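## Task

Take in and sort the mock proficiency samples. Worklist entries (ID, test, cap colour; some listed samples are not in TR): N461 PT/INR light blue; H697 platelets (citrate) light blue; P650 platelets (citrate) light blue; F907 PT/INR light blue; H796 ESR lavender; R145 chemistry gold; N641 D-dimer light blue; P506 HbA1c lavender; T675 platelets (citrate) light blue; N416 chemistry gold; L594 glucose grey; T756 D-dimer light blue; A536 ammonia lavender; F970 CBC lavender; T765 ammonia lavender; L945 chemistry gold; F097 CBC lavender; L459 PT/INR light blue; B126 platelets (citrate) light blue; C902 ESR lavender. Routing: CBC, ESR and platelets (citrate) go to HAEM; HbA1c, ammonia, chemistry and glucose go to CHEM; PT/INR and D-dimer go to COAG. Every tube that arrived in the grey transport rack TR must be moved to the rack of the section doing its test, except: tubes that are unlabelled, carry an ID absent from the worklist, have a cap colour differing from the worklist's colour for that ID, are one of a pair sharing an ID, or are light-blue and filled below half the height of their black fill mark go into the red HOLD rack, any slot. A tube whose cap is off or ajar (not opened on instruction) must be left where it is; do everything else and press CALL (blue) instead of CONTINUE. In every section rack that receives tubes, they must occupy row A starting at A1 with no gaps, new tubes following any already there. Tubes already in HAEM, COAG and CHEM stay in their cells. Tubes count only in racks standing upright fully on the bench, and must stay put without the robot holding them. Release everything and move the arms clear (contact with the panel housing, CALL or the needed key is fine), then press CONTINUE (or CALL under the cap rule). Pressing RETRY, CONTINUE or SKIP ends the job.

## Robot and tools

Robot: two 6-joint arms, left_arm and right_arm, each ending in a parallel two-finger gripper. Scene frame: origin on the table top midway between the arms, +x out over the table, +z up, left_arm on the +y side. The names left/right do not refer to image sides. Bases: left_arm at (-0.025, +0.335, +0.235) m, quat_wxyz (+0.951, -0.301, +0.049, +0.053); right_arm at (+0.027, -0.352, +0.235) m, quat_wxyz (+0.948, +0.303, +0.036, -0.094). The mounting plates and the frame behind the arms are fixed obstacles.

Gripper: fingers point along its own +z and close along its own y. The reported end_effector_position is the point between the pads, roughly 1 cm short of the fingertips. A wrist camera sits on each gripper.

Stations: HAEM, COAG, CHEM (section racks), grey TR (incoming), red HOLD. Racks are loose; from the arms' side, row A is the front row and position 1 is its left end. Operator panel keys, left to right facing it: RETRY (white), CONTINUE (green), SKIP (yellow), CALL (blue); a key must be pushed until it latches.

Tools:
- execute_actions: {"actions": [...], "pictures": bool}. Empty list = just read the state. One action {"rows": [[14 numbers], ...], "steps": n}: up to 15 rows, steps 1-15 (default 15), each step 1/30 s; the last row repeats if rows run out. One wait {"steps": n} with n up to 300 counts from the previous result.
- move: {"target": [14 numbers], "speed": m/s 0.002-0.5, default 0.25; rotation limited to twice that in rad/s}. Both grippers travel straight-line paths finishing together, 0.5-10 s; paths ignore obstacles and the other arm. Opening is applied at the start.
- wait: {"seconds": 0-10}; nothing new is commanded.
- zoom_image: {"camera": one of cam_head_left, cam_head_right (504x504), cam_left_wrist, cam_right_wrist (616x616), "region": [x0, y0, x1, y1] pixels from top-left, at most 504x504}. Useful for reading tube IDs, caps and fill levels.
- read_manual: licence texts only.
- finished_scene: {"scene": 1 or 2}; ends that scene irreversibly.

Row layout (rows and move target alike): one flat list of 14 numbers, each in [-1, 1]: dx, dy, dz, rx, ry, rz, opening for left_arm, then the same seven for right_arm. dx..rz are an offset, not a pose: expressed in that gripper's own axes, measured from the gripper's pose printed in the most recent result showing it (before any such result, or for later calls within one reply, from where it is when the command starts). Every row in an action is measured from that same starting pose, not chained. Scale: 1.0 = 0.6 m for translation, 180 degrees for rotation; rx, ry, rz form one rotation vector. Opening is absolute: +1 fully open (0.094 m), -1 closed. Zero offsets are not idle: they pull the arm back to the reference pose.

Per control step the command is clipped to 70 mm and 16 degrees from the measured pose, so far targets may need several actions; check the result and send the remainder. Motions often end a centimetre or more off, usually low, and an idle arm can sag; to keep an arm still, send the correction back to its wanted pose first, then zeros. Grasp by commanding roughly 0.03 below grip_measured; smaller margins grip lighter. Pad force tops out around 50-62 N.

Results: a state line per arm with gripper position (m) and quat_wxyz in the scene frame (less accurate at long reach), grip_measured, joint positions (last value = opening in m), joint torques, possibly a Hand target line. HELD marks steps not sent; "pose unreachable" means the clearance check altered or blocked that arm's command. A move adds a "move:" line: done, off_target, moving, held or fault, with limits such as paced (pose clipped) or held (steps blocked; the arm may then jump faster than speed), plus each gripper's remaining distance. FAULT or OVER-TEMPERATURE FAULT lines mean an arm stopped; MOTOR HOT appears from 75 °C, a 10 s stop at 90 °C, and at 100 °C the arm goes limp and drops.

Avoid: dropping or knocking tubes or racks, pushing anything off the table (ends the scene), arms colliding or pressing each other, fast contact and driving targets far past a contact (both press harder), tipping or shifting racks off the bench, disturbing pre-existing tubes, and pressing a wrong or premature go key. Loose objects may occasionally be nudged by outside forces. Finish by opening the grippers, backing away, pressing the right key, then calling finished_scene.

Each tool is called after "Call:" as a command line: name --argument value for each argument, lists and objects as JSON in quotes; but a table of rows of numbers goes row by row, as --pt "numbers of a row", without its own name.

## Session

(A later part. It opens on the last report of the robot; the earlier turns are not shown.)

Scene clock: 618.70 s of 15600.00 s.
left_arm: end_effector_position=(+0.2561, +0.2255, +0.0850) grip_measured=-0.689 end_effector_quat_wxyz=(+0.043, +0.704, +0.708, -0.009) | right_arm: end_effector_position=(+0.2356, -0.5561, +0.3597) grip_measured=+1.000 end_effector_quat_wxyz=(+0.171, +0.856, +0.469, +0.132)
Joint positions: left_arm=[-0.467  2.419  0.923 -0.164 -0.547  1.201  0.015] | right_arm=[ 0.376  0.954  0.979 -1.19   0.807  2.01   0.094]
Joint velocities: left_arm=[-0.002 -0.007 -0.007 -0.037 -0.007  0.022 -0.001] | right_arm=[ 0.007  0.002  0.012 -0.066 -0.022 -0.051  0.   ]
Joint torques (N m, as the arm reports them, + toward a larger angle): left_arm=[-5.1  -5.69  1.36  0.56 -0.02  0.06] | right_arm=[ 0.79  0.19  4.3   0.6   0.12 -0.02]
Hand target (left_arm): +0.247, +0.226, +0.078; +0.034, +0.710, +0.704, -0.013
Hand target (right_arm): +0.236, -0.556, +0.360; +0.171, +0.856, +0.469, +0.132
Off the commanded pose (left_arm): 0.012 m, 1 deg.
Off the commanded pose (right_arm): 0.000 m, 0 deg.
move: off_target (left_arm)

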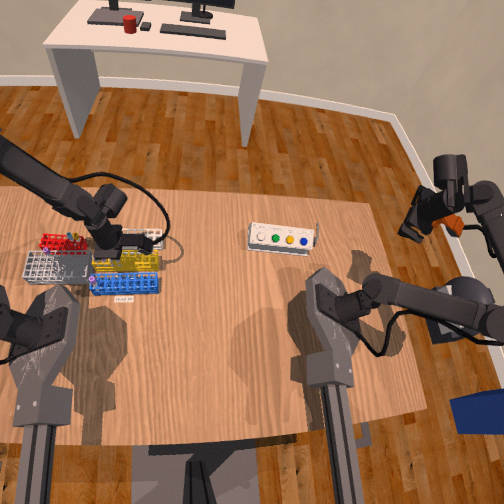

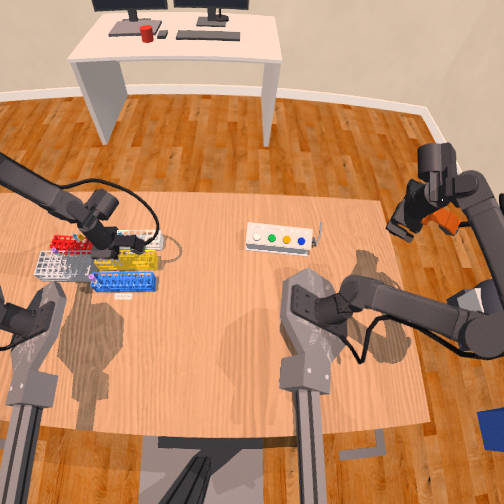

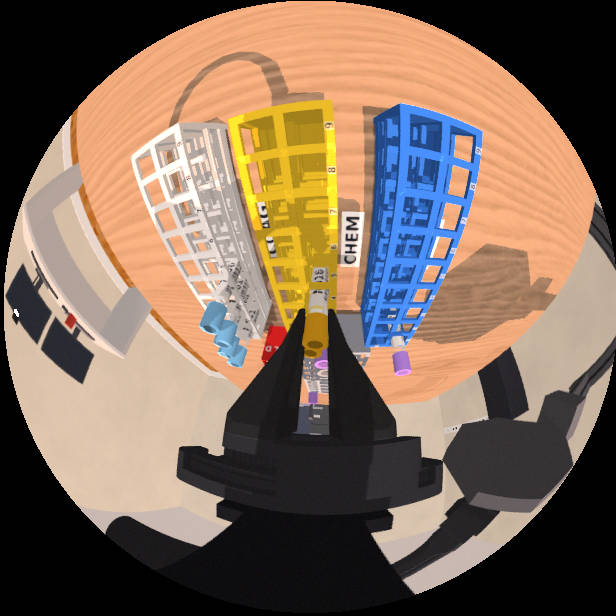

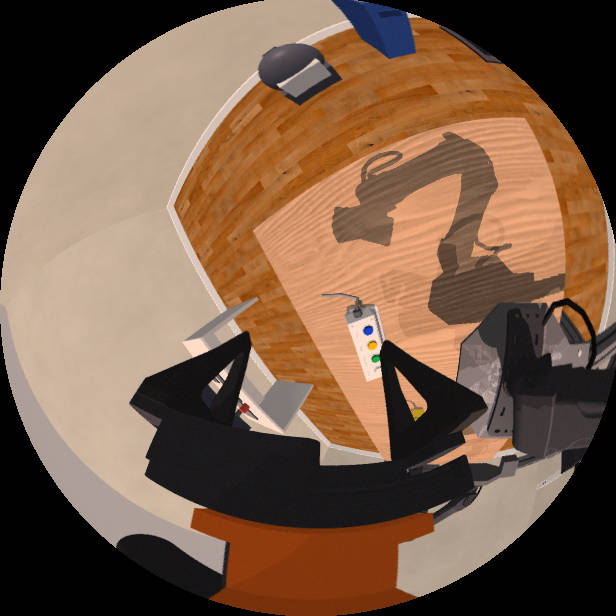

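Call:
execute_actions --actions '[]'

Call:
move --target '[0,0.01,-0.12,0.012,0.02,0,-0.42,0,0,0,0,0,0,1]' --speed 0.1

Call:
move --target '[0.375,0.015,0,0,0,-0.99,-0.35,0,0,0,0,0,0,1]' --speed 0.5

Scene clock: 636.50 s of 15600.00 s.
left_arm: end_effector_position=(+0.2564, +0.2254, +0.0851) grip_measured=-0.689 end_effector_quat_wxyz=(+0.044, +0.704, +0.708, -0.009) | right_arm: end_effector_position=(+0.2356, -0.5561, +0.3597) grip_measured=+1.000 end_effector_quat_wxyz=(+0.171, +0.856, +0.469, +0.132)
Joint positions: left_arm=[-0.467  2.419  0.923 -0.163 -0.547  1.202  0.015] | right_arm=[ 0.376  0.954  0.979 -1.19   0.807  2.01   0.094]
Joint velocities: left_arm=[-0.002 -0.012  0.007 -0.022 -0.022  0.051  0.001] | right_arm=[-0.002  0.002 -0.002 -0.095  0.037 -0.022  0.   ]
Joint torques (N m, as the arm reports them, + toward a larger angle): left_arm=[-5.15 -5.83  1.05  0.58  0.    0.05] | right_arm=[ 0.75  0.18  4.34  0.6   0.14 -0.03]
Hand target (left_arm): +0.246, +0.226, +0.078; +0.034, +0.710, +0.704, -0.013
Hand target (right_arm): +0.236, -0.556, +0.360; +0.171, +0.856, +0.469, +0.132
Off the commanded pose (left_arm): 0.012 m, 1 deg.
Off the commanded pose (right_arm): 0.000 m, 0 deg.
Steps of this call (steps 1 to 90: nothing new was sent; then 14.80 s passed at rest). Readings (end_effector_position):
1: left_arm (+0.2562, +0.2255, +0.0850) | right_arm (+0.2356, -0.5561, +0.3597)
2: left_arm (+0.2563, +0.2255, +0.0850) | right_arm (+0.2356, -0.5561, +0.3597)
4: left_arm (+0.2563, +0.2254, +0.0851) | right_arm (+0.2356, -0.5561, +0.3597)
8: left_arm (+0.2564, +0.2254, +0.0851) | right_arm (+0.2356, -0.5561, +0.3597)
90: the state above

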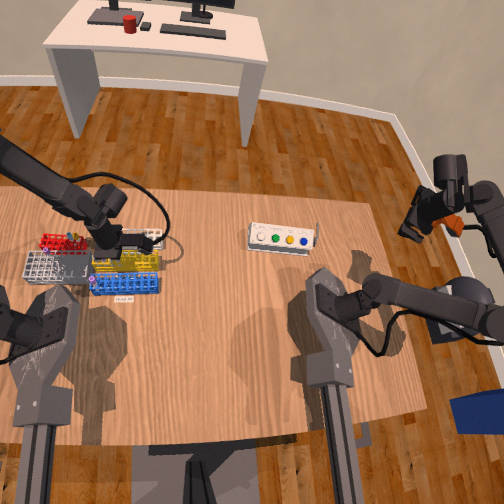

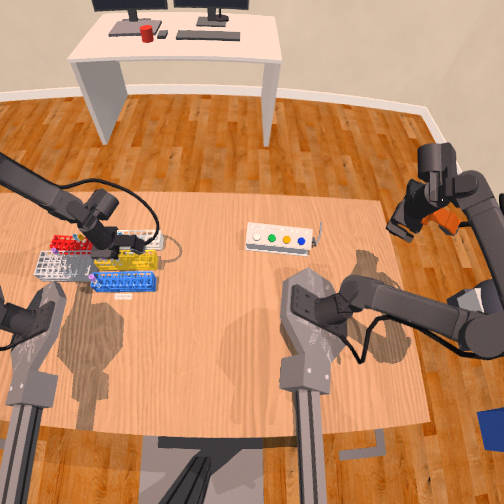

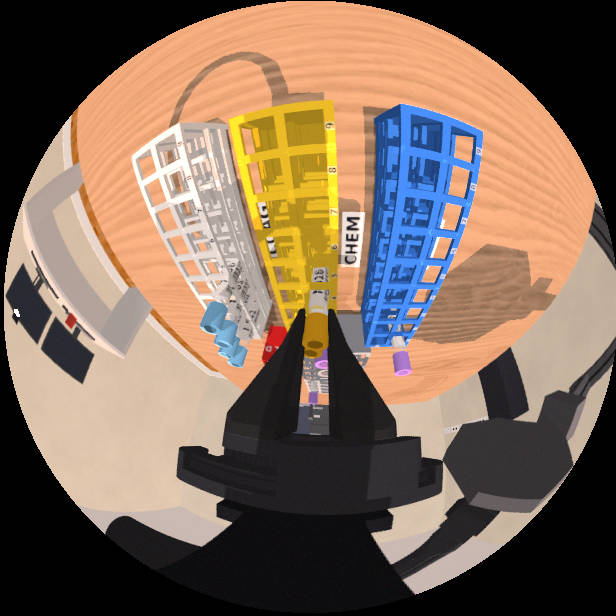

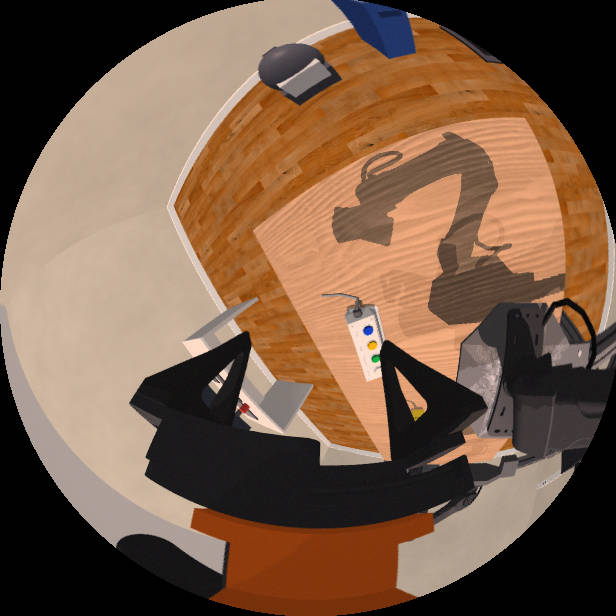

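Scene clock: 637.87 s of 15600.00 s.
left_arm: end_effector_position=(+0.2525, +0.2329, +0.1472) grip_measured=-0.422 end_effector_quat_wxyz=(-0.001, +0.706, +0.708, -0.005) | right_arm: end_effector_position=(+0.2356, -0.5561, +0.3597) grip_measured=+1.000 end_effector_quat_wxyz=(+0.171, +0.856, +0.469, +0.132)
Joint positions: left_arm=[-0.586  2.299  1.034 -0.564 -0.562  1.015  0.027] | right_arm=[ 0.376  0.954  0.979 -1.19   0.807  2.01   0.094]
Joint velocities: left_arm=[-0.017 -0.012 -0.012 -0.081  0.081 -0.007  0.   ] | right_arm=[ 0.002 -0.002  0.007 -0.007 -0.007  0.007  0.   ]
Joint torques (N m, as the arm reports them, + toward a larger angle): left_arm=[-6.48 -8.25  4.75  0.06 -0.07 -0.01] | right_arm=[ 0.71  0.11  4.3   0.59  0.16 -0.01]
Hand target (left_arm): +0.260, +0.230, +0.157; +0.009, +0.705, +0.709, -0.000
Hand target (right_arm): +0.236, -0.556, +0.360; +0.171, +0.856, +0.469, +0.132
Off the commanded pose (left_arm): 0.012 m, 1 deg.
Off the commanded pose (right_arm): 0.000 m, 0 deg.
move: off_target (left_arm)

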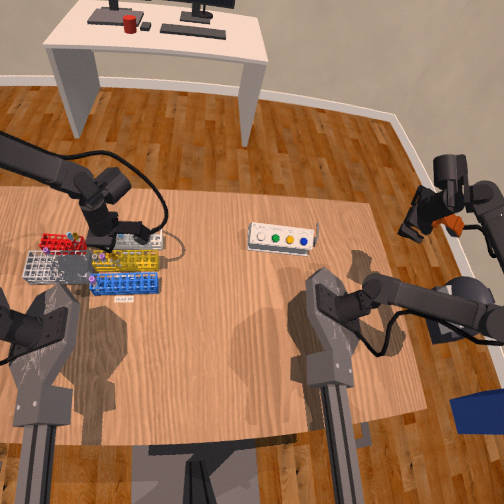

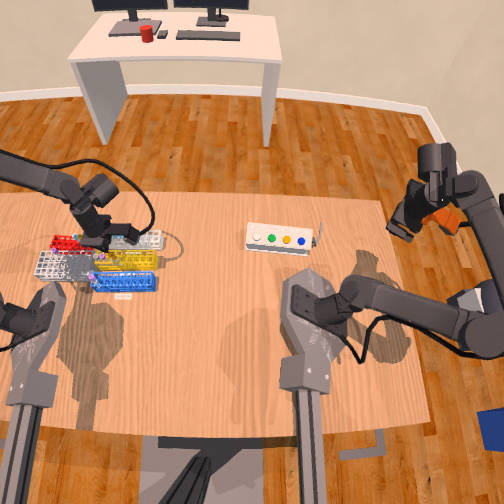

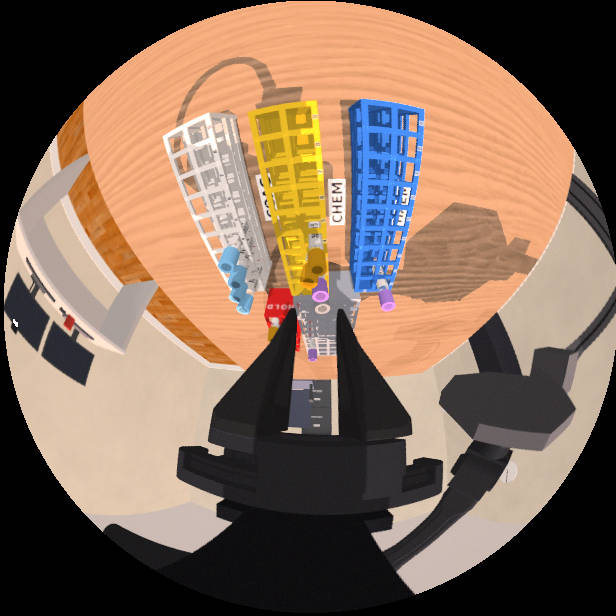

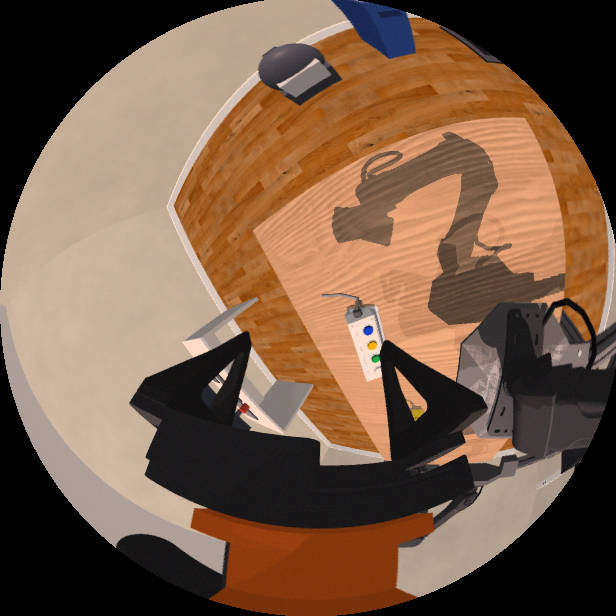

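Scene clock: 641.70 s of 15600.00 s.
left_arm: end_effector_position=(+0.2582, +0.4541, +0.1390) grip_measured=-0.352 end_effector_quat_wxyz=(-0.014, -0.687, +0.726, +0.010) | right_arm: end_effector_position=(+0.2356, -0.5561, +0.3597) grip_measured=+1.000 end_effector_quat_wxyz=(+0.171, +0.856, +0.469, +0.132)
Joint positions: left_arm=[ 0.043  1.779  0.885 -0.537 -0.598 -1.33   0.03 ] | right_arm=[ 0.376  0.954  0.979 -1.19   0.807  2.01   0.094]
Joint velocities: left_arm=[ 0.002  0.002  0.002  0.022  0.051 -0.022 -0.001] | right_arm=[-0.002 -0.017 -0.002 -0.037 -0.007  0.007  0.   ]
Joint torques (N m, as the arm reports them, + toward a larger angle): left_arm=[-4.07 -7.43  4.26  0.09 -0.04 -0.06] | right_arm=[ 0.72  0.22  4.31  0.55  0.16 -0.02]
Hand target (left_arm): +0.265, +0.461, +0.145; +0.004, +0.697, -0.717, -0.005
Hand target (right_arm): +0.236, -0.556, +0.360; +0.171, +0.856, +0.469, +0.132
Off the commanded pose (left_arm): 0.008 m, 2 deg.
Off the commanded pose (right_arm): 0.000 m, 0 deg.
move: done

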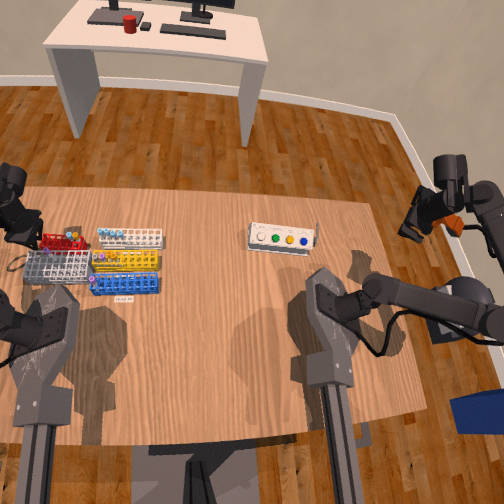

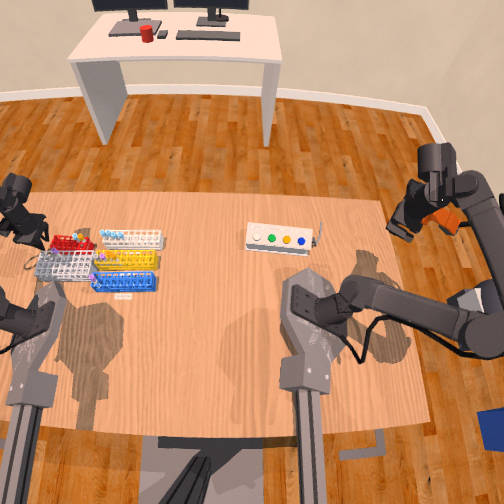

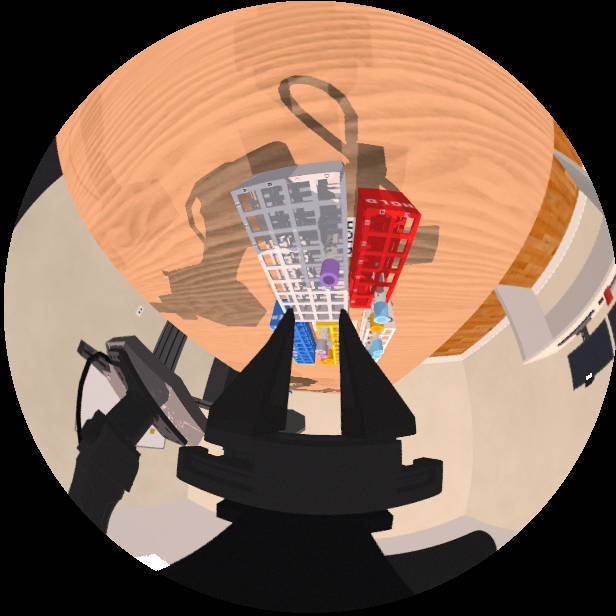

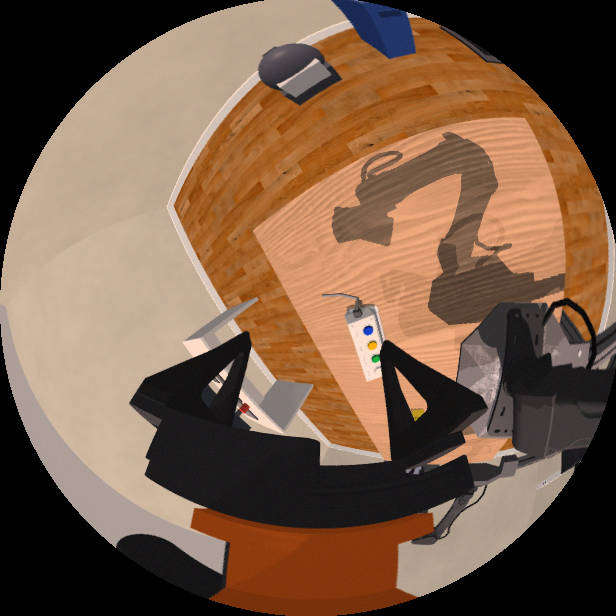

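Call:
move --target '[0.008,-0.006,0.058,0,0,-0.22,-0.2,0,0,0,0,0,0,1]' --speed 0.2

Call:
zoom_image --camera "cam_left_wrist" --region '[240,200,400,360]'

Scene clock: 645.93 s of 15600.00 s.
left_arm: end_effector_position=(+0.2688, +0.4543, +0.1119) grip_measured=-0.202 end_effector_quat_wxyz=(+0.000, +0.894, -0.449, -0.004) | right_arm: end_effector_position=(+0.2356, -0.5561, +0.3597) grip_measured=+1.000 end_effector_quat_wxyz=(+0.171, +0.856, +0.469, +0.132)
Joint positions: left_arm=[ 0.088  1.859  0.872 -0.38  -0.592 -1.953  0.037] | right_arm=[ 0.376  0.954  0.979 -1.19   0.807  2.01   0.094]
Joint velocities: left_arm=[-0.017  0.027 -0.012  0.037  0.051 -0.081 -0.002] | right_arm=[-0.007  0.002 -0.007 -0.022 -0.051  0.022  0.   ]
Joint torques (N m, as the arm reports them, + toward a larger angle): left_arm=[-4.02 -4.92  1.46  0.34 -0.01 -0.08] | right_arm=[ 0.73  0.14  4.26  0.58  0.13 -0.02]
Hand target (left_arm): +0.260, +0.449, +0.104; +0.010, +0.893, -0.450, -0.014
Hand target (right_arm): +0.236, -0.556, +0.360; +0.171, +0.856, +0.469, +0.132
Off the commanded pose (left_arm): 0.013 m, 2 deg.
Off the commanded pose (right_arm): 0.000 m, 0 deg.
move: off_target (left_arm)

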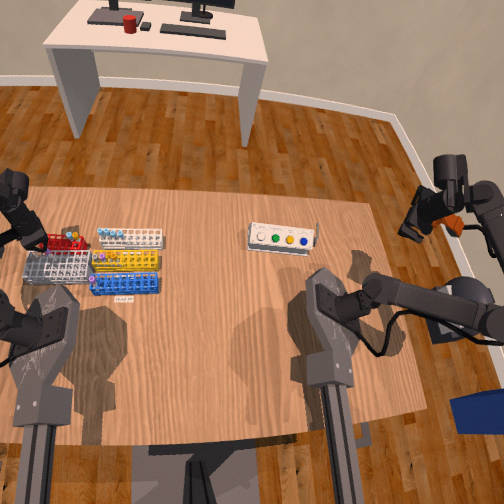

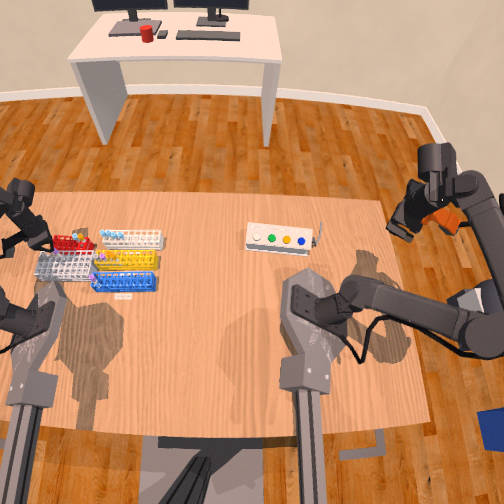

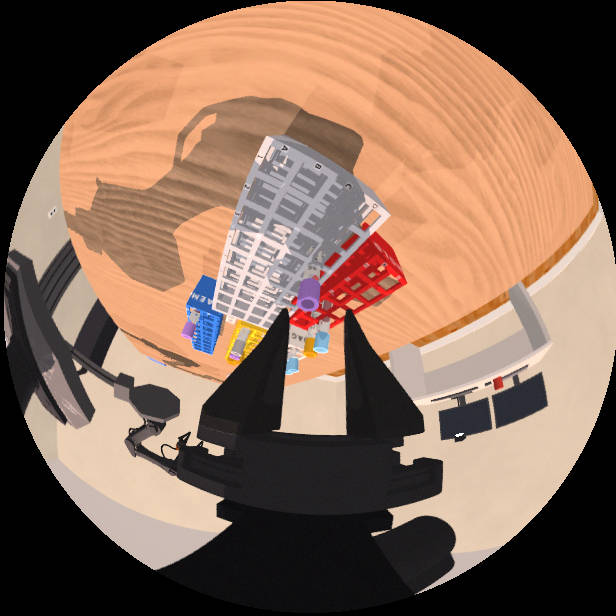

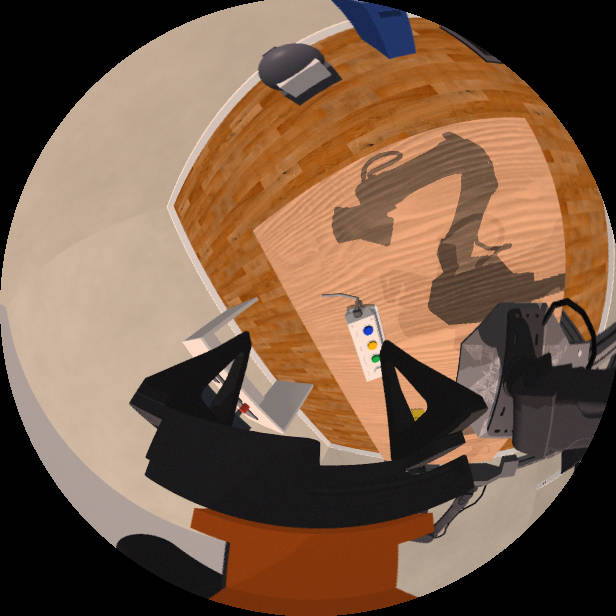

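Region (240, 200, 400, 360) of cam_left_wrist's 616x616 image, scaled by 3.150, with more detail than that image has.

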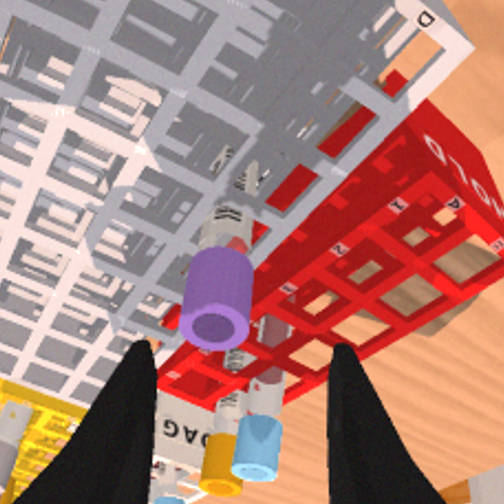

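Call:
move --target '[-0.002,0.021,0.062,0,0,0,-0.2,0,0,0,0,0,0,1]' --speed 0.05

Scene clock: 651.70 s of 15600.00 s.
left_arm: end_effector_position=(+0.2662, +0.4538, +0.0820) grip_measured=-0.202 end_effector_quat_wxyz=(-0.009, +0.897, -0.441, +0.005) | right_arm: end_effector_position=(+0.2356, -0.5561, +0.3597) grip_measured=+1.000 end_effector_quat_wxyz=(+0.171, +0.856, +0.469, +0.132)
Joint positions: left_arm=[ 0.144  1.926  0.815 -0.189 -0.58  -1.887  0.037] | right_arm=[ 0.376  0.954  0.979 -1.19   0.807  2.01   0.094]
Joint velocities: left_arm=[-0.002 -0.012  0.002  0.037 -0.081  0.022 -0.001] | right_arm=[ 0.002 -0.002 -0.002 -0.037 -0.022  0.022  0.   ]
Joint torques (N m, as the arm reports them, + toward a larger angle): left_arm=[-4.08 -5.17  1.01  0.38 -0.01  0.06] | right_arm=[0.75 0.09 4.24 0.58 0.11 0.01]
Hand target (left_arm): +0.257, +0.448, +0.075; +0.000, +0.894, -0.449, -0.004
Hand target (right_arm): +0.236, -0.556, +0.360; +0.171, +0.856, +0.469, +0.132
Off the commanded pose (left_arm): 0.013 m, 2 deg.
Off the commanded pose (right_arm): 0.000 m, 0 deg.
After step 90, 1.47 s passed at rest.
move: off_target (left_arm)

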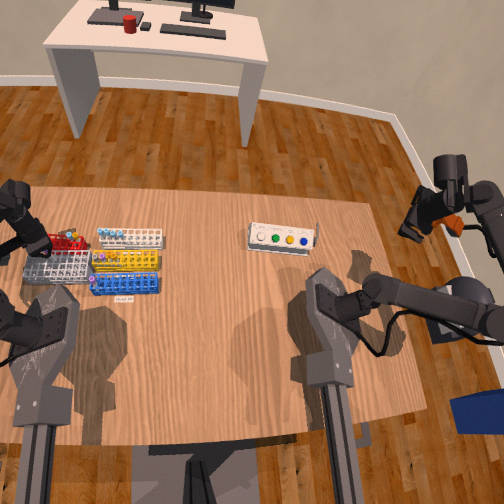

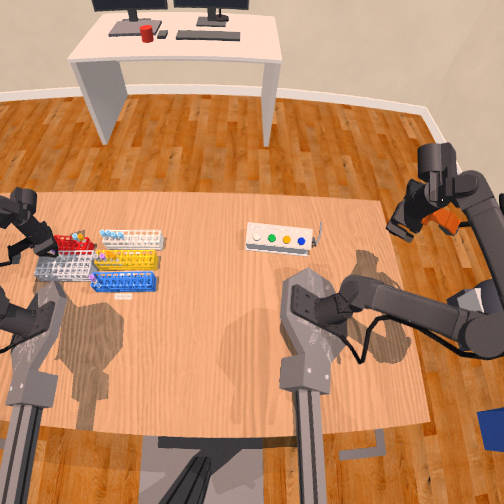

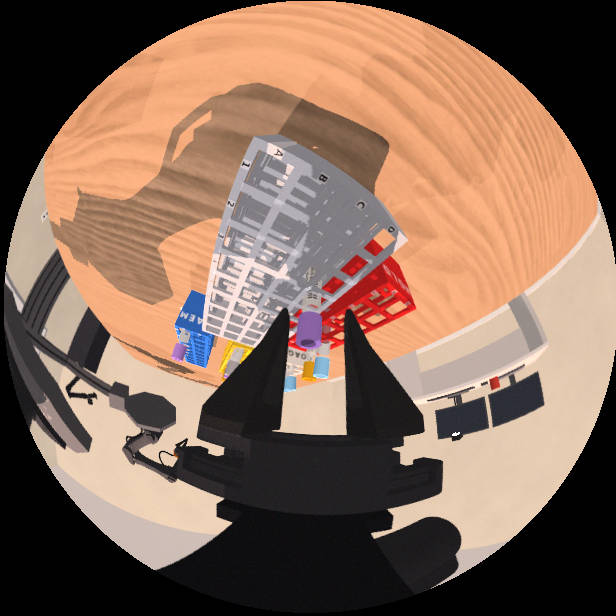

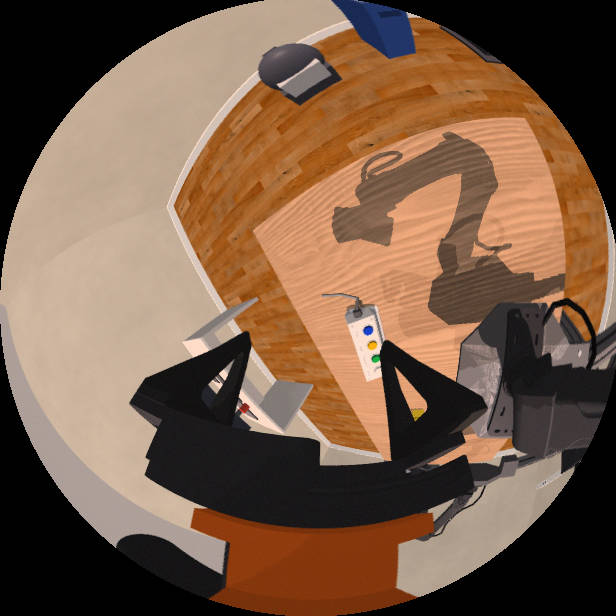

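Call:
execute_actions --actions '[{"rows":[[0,0.012,0,0,0,0,-0.7,0,0,0,0,0,0,1]],"steps":12}]' --pictures false

Call:
move --target '[0,0,-0.012,0,0,0.5,-0.7,0,0,0,0,0,0,1]' --speed 0.4

Call:
move --target '[0,0,0,0,0,-0.4,-0.3,0,0,0,0,0,0,1]' --speed 0.4

Call:
zoom_image --camera "cam_left_wrist" --region '[240,220,400,380]'

Scene clock: 658.40 s of 15600.00 s.
left_arm: end_effector_position=(+0.2646, +0.4526, +0.0811) grip_measured=-0.688 end_effector_quat_wxyz=(-0.010, +0.898, -0.440, +0.006) | right_arm: end_effector_position=(+0.2356, -0.5561, +0.3597) grip_measured=+1.000 end_effector_quat_wxyz=(+0.171, +0.856, +0.469, +0.132)
Joint positions: left_arm=[ 0.144  1.926  0.805 -0.178 -0.58  -1.889  0.015] | right_arm=[ 0.376  0.954  0.979 -1.19   0.807  2.01   0.094]
Joint velocities: left_arm=[ 0.002  0.002 -0.012 -0.022  0.051  0.007  0.   ] | right_arm=[ 0.007 -0.007  0.012 -0.066  0.037 -0.007  0.   ]
Joint torques (N m, as the arm reports them, + toward a larger angle): left_arm=[-5.17 -7.3   0.51  0.38 -0.06 -0.06] | right_arm=[ 0.76  0.19  4.38  0.6   0.12 -0.02]
Hand target (left_arm): +0.260, +0.450, +0.082; -0.009, +0.897, -0.441, +0.005
Hand target (right_arm): +0.236, -0.556, +0.360; +0.171, +0.856, +0.469, +0.132
Off the commanded pose (left_arm): 0.005 m, 0 deg.
Off the commanded pose (right_arm): 0.000 m, 0 deg.
Steps of this call (steps 1 to 90: nothing new was sent; then 3.30 s passed at rest; steps 91 to 102: all 12 steps of this action). Readings (end_effector_position):
91: left_arm (+0.2665, +0.4538, +0.0819) | right_arm (+0.2356, -0.5561, +0.3597)
92: left_arm (+0.2660, +0.4535, +0.0816) | right_arm (+0.2356, -0.5561, +0.3597)
94: left_arm (+0.2643, +0.4526, +0.0811) | right_arm (+0.2356, -0.5561, +0.3597)
98: left_arm (+0.2646, +0.4526, +0.0811) | right_arm (+0.2356, -0.5561, +0.3597)
102: the state above

Scene clock: 661.27 s of 15600.00 s.
left_arm: end_effector_position=(+0.2631, +0.4502, +0.0813) grip_measured=-0.688 end_effector_quat_wxyz=(+0.007, -0.332, +0.943, -0.001) | right_arm: end_effector_position=(+0.2356, -0.5561, +0.3597) grip_measured=+1.000 end_effector_quat_wxyz=(+0.171, +0.856, +0.469, +0.132)
Joint positions: left_arm=[ 0.142  1.926  0.805 -0.189 -0.573 -0.343  0.015] | right_arm=[ 0.376  0.954  0.979 -1.19   0.807  2.01   0.094]
Joint velocities: left_arm=[-0.002  0.002  0.007 -0.007  0.007 -0.007  0.001] | right_arm=[-0.007 -0.002  0.017  0.037 -0.022  0.022  0.   ]
Joint torques (N m, as the arm reports them, + toward a larger angle): left_arm=[-5.33 -8.22  2.24  0.02 -0.12  0.05] | right_arm=[ 0.74  0.1   4.25  0.57  0.14 -0.01]
Hand target (left_arm): +0.265, +0.453, +0.088; +0.011, -0.324, +0.946, +0.003
Hand target (right_arm): +0.236, -0.556, +0.360; +0.171, +0.856, +0.469, +0.132
Off the commanded pose (left_arm): 0.007 m, 1 deg.
Off the commanded pose (right_arm): 0.000 m, 0 deg.
move: done

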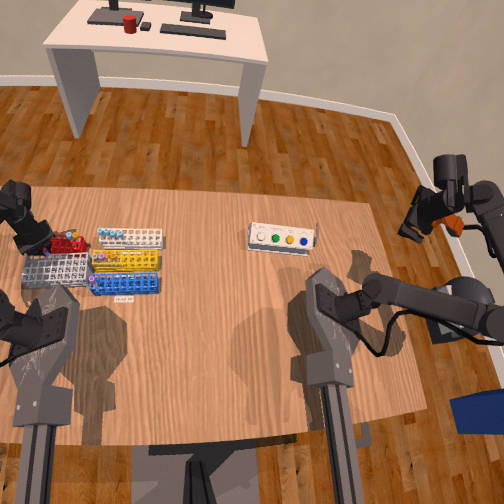

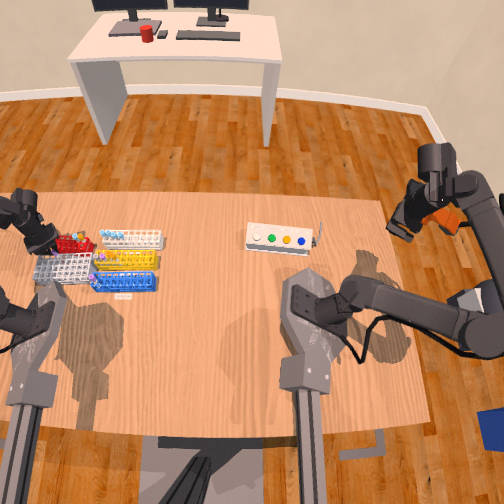

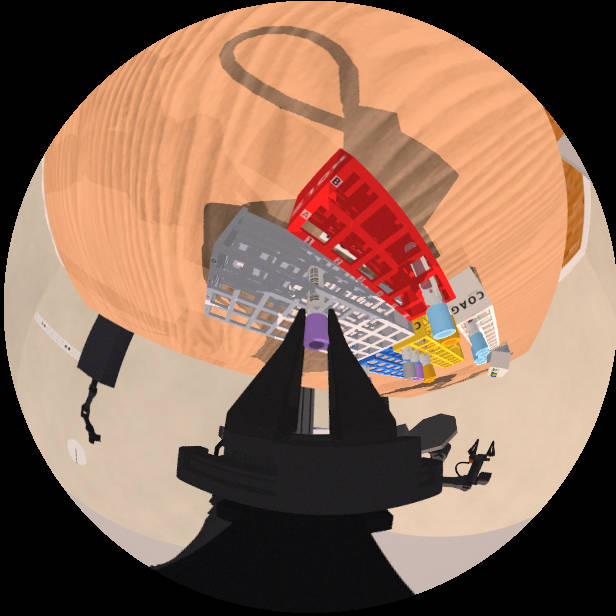

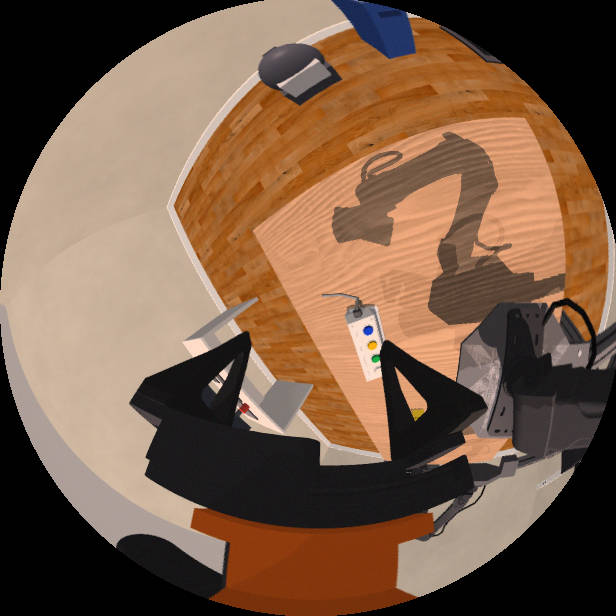

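Scene clock: 663.50 s of 15600.00 s.
left_arm: end_effector_position=(+0.2633, +0.4496, +0.0813) grip_measured=-0.302 end_effector_quat_wxyz=(-0.004, +0.820, -0.572, +0.006) | right_arm: end_effector_position=(+0.2356, -0.5561, +0.3597) grip_measured=+1.000 end_effector_quat_wxyz=(+0.171, +0.856, +0.469, +0.132)
Joint positions: left_arm=[ 0.142  1.926  0.805 -0.189 -0.569 -1.59   0.033] | right_arm=[ 0.376  0.954  0.979 -1.19   0.807  2.01   0.094]
Joint velocities: left_arm=[-0.007 -0.017  0.002 -0.022  0.022 -0.051 -0.001] | right_arm=[-0.022  0.002 -0.002  0.022  0.051 -0.051  0.   ]
Joint torques (N m, as the arm reports them, + toward a larger angle): left_arm=[-4.36 -6.7   1.92  0.29 -0.04 -0.02] | right_arm=[ 0.84  0.32  4.19  0.6   0.12 -0.01]
Hand target (left_arm): +0.263, +0.450, +0.081; -0.005, +0.823, -0.568, +0.005
Hand target (right_arm): +0.236, -0.556, +0.360; +0.171, +0.856, +0.469, +0.132
Off the commanded pose (left_arm): 0.001 m, 1 deg.
Off the commanded pose (right_arm): 0.000 m, 0 deg.
move: done

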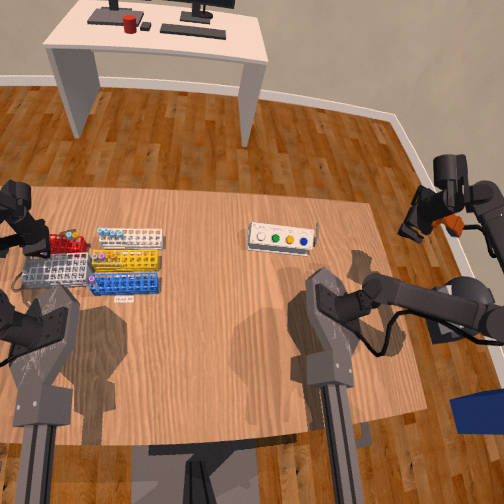

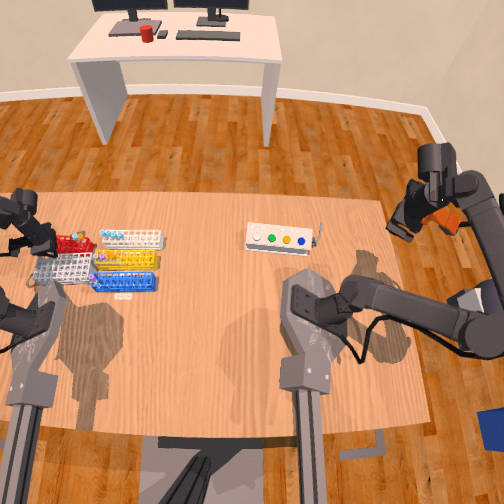

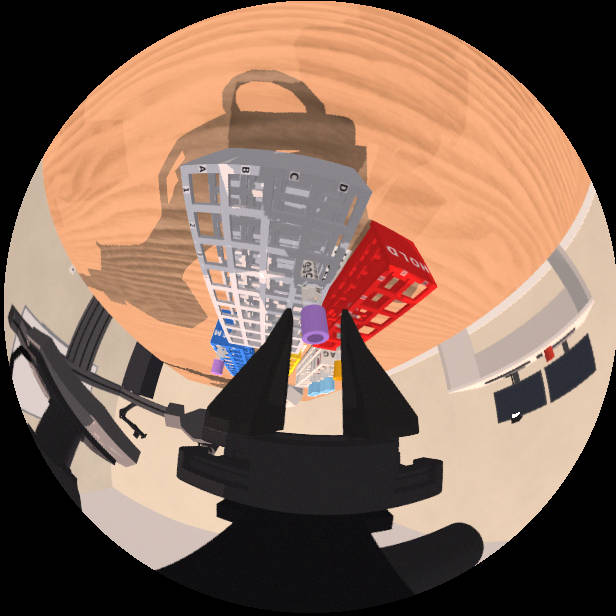

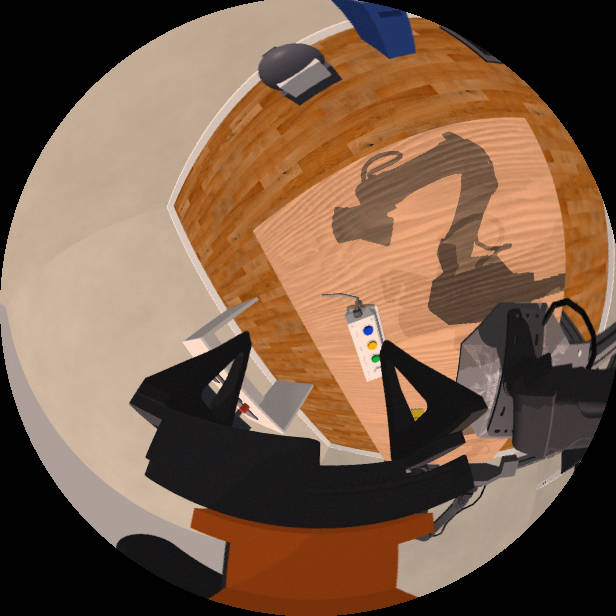

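Region (240, 220, 400, 380) of cam_left_wrist's 616x616 image, scaled by 3.150, with more detail than that image has.

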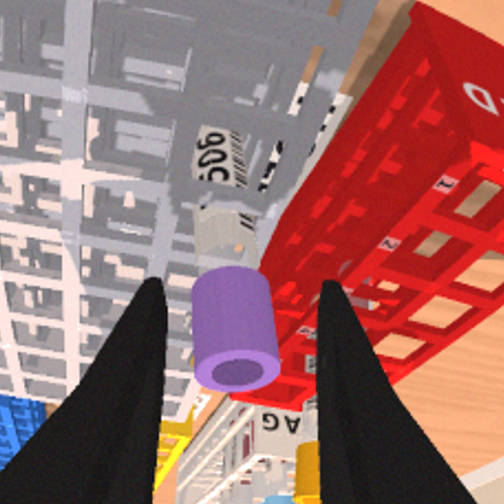

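Call:
move --target '[-0.016,0.012,0.013,0,0,0,-0.3,0,0,0,0,0,0,1]' --speed 0.05

Call:
execute_actions --actions '[{"rows":[[0,0,0,0,0,0,-0.7,0,0,0,0,0,0,1]],"steps":10}]'

Scene clock: 669.43 s of 15600.00 s.
left_arm: end_effector_position=(+0.2559, +0.4558, +0.0734) grip_measured=-0.302 end_effector_quat_wxyz=(-0.002, +0.821, -0.571, +0.005) | right_arm: end_effector_position=(+0.2356, -0.5561, +0.3597) grip_measured=+1.000 end_effector_quat_wxyz=(+0.171, +0.856, +0.469, +0.132)
Joint positions: left_arm=[ 0.181  1.926  0.783 -0.148 -0.56  -1.55   0.033] | right_arm=[ 0.376  0.954  0.979 -1.19   0.807  2.01   0.094]
Joint velocities: left_arm=[-0.002 -0.027 -0.022  0.125 -0.066 -0.037  0.   ] | right_arm=[-0.002 -0.002  0.012 -0.022  0.022 -0.037  0.   ]
Joint torques (N m, as the arm reports them, + toward a larger angle): left_arm=[-4.05 -7.39  0.84  0.4  -0.06  0.04] | right_arm=[ 0.76  0.19  4.33  0.58  0.14 -0.02]
Hand target (left_arm): +0.253, +0.456, +0.073; -0.004, +0.821, -0.572, +0.006
Hand target (right_arm): +0.236, -0.556, +0.360; +0.171, +0.856, +0.469, +0.132
Off the commanded pose (left_arm): 0.003 m, 0 deg.
Off the commanded pose (right_arm): 0.000 m, 0 deg.
After step 90, 2.20 s passed at rest.
move: done

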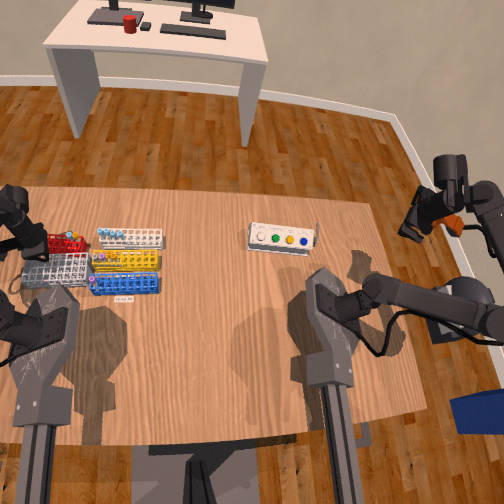

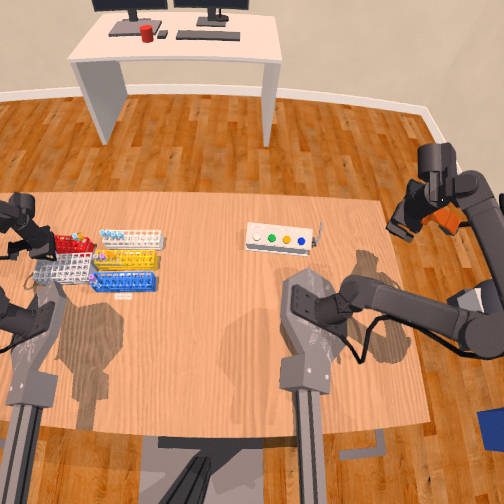

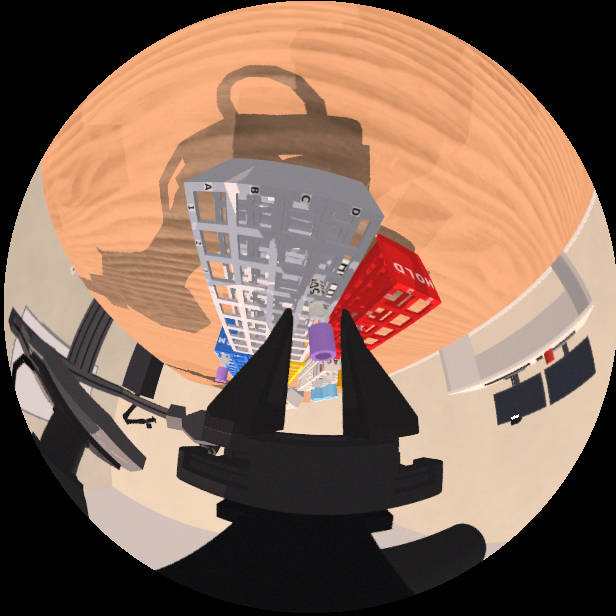

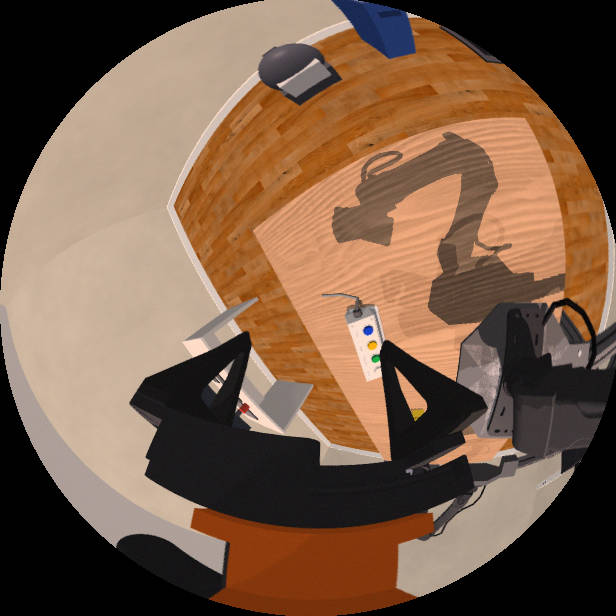

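Scene clock: 669.77 s of 15600.00 s.
left_arm: end_effector_position=(+0.2559, +0.4558, +0.0734) grip_measured=-0.691 end_effector_quat_wxyz=(-0.002, +0.821, -0.571, +0.005) | right_arm: end_effector_position=(+0.2356, -0.5561, +0.3597) grip_measured=+1.000 end_effector_quat_wxyz=(+0.171, +0.856, +0.469, +0.132)
Joint positions: left_arm=[ 0.181  1.926  0.783 -0.148 -0.56  -1.55   0.015] | right_arm=[ 0.376  0.954  0.979 -1.19   0.807  2.01   0.094]
Joint velocities: left_arm=[-0.012 -0.007 -0.007 -0.095  0.037 -0.022  0.001] | right_arm=[-0.012 -0.017 -0.012  0.007 -0.022  0.037  0.   ]
Joint torques (N m, as the arm reports them, + toward a larger angle): left_arm=[-4.37 -6.64  1.85  0.28 -0.03  0.01] | right_arm=[ 0.82  0.18  4.32  0.59  0.14 -0.01]
Hand target (left_arm): +0.256, +0.456, +0.073; -0.002, +0.821, -0.571, +0.005
Hand target (right_arm): +0.236, -0.556, +0.360; +0.171, +0.856, +0.469, +0.132
Off the commanded pose (left_arm): 0.000 m, 0 deg.
Off the commanded pose (right_arm): 0.000 m, 0 deg.
Steps of this call (steps 1 to 10: all 10 steps of this action). Readings (end_effector_position):
1: left_arm (+0.2559, +0.4558, +0.0734) | right_arm (+0.2356, -0.5561, +0.3597)
2: left_arm (+0.2559, +0.4558, +0.0734) | right_arm (+0.2356, -0.5561, +0.3597)
4: left_arm (+0.2559, +0.4558, +0.0734) | right_arm (+0.2356, -0.5561, +0.3597)
8: left_arm (+0.2559, +0.4558, +0.0734) | right_arm (+0.2356, -0.5561, +0.3597)
10: the state above

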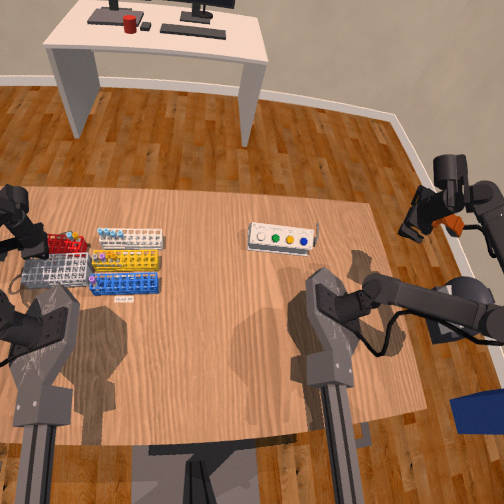

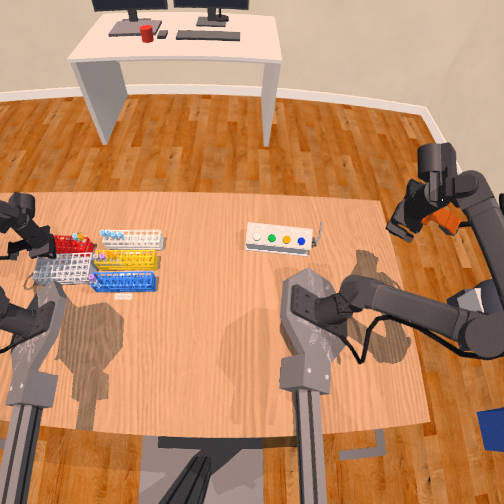

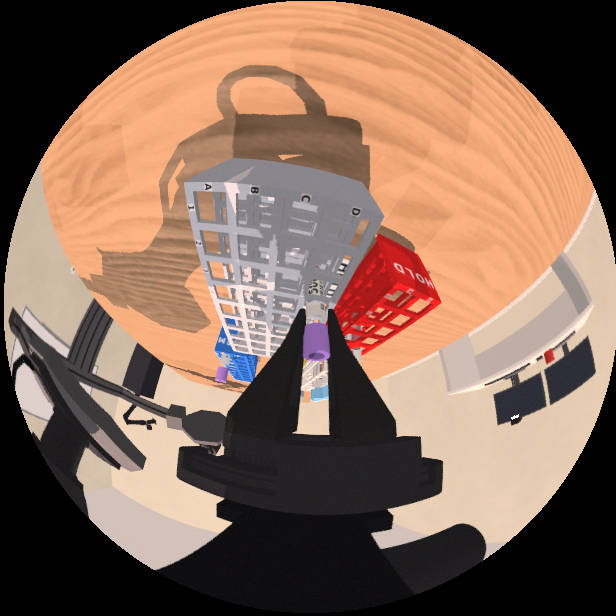

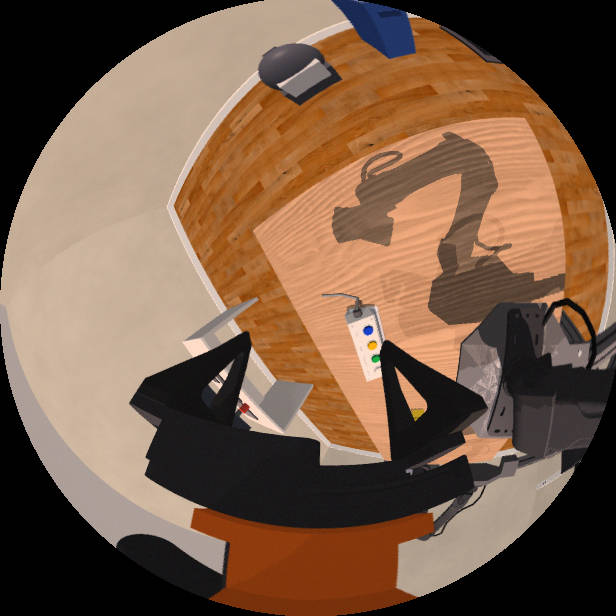

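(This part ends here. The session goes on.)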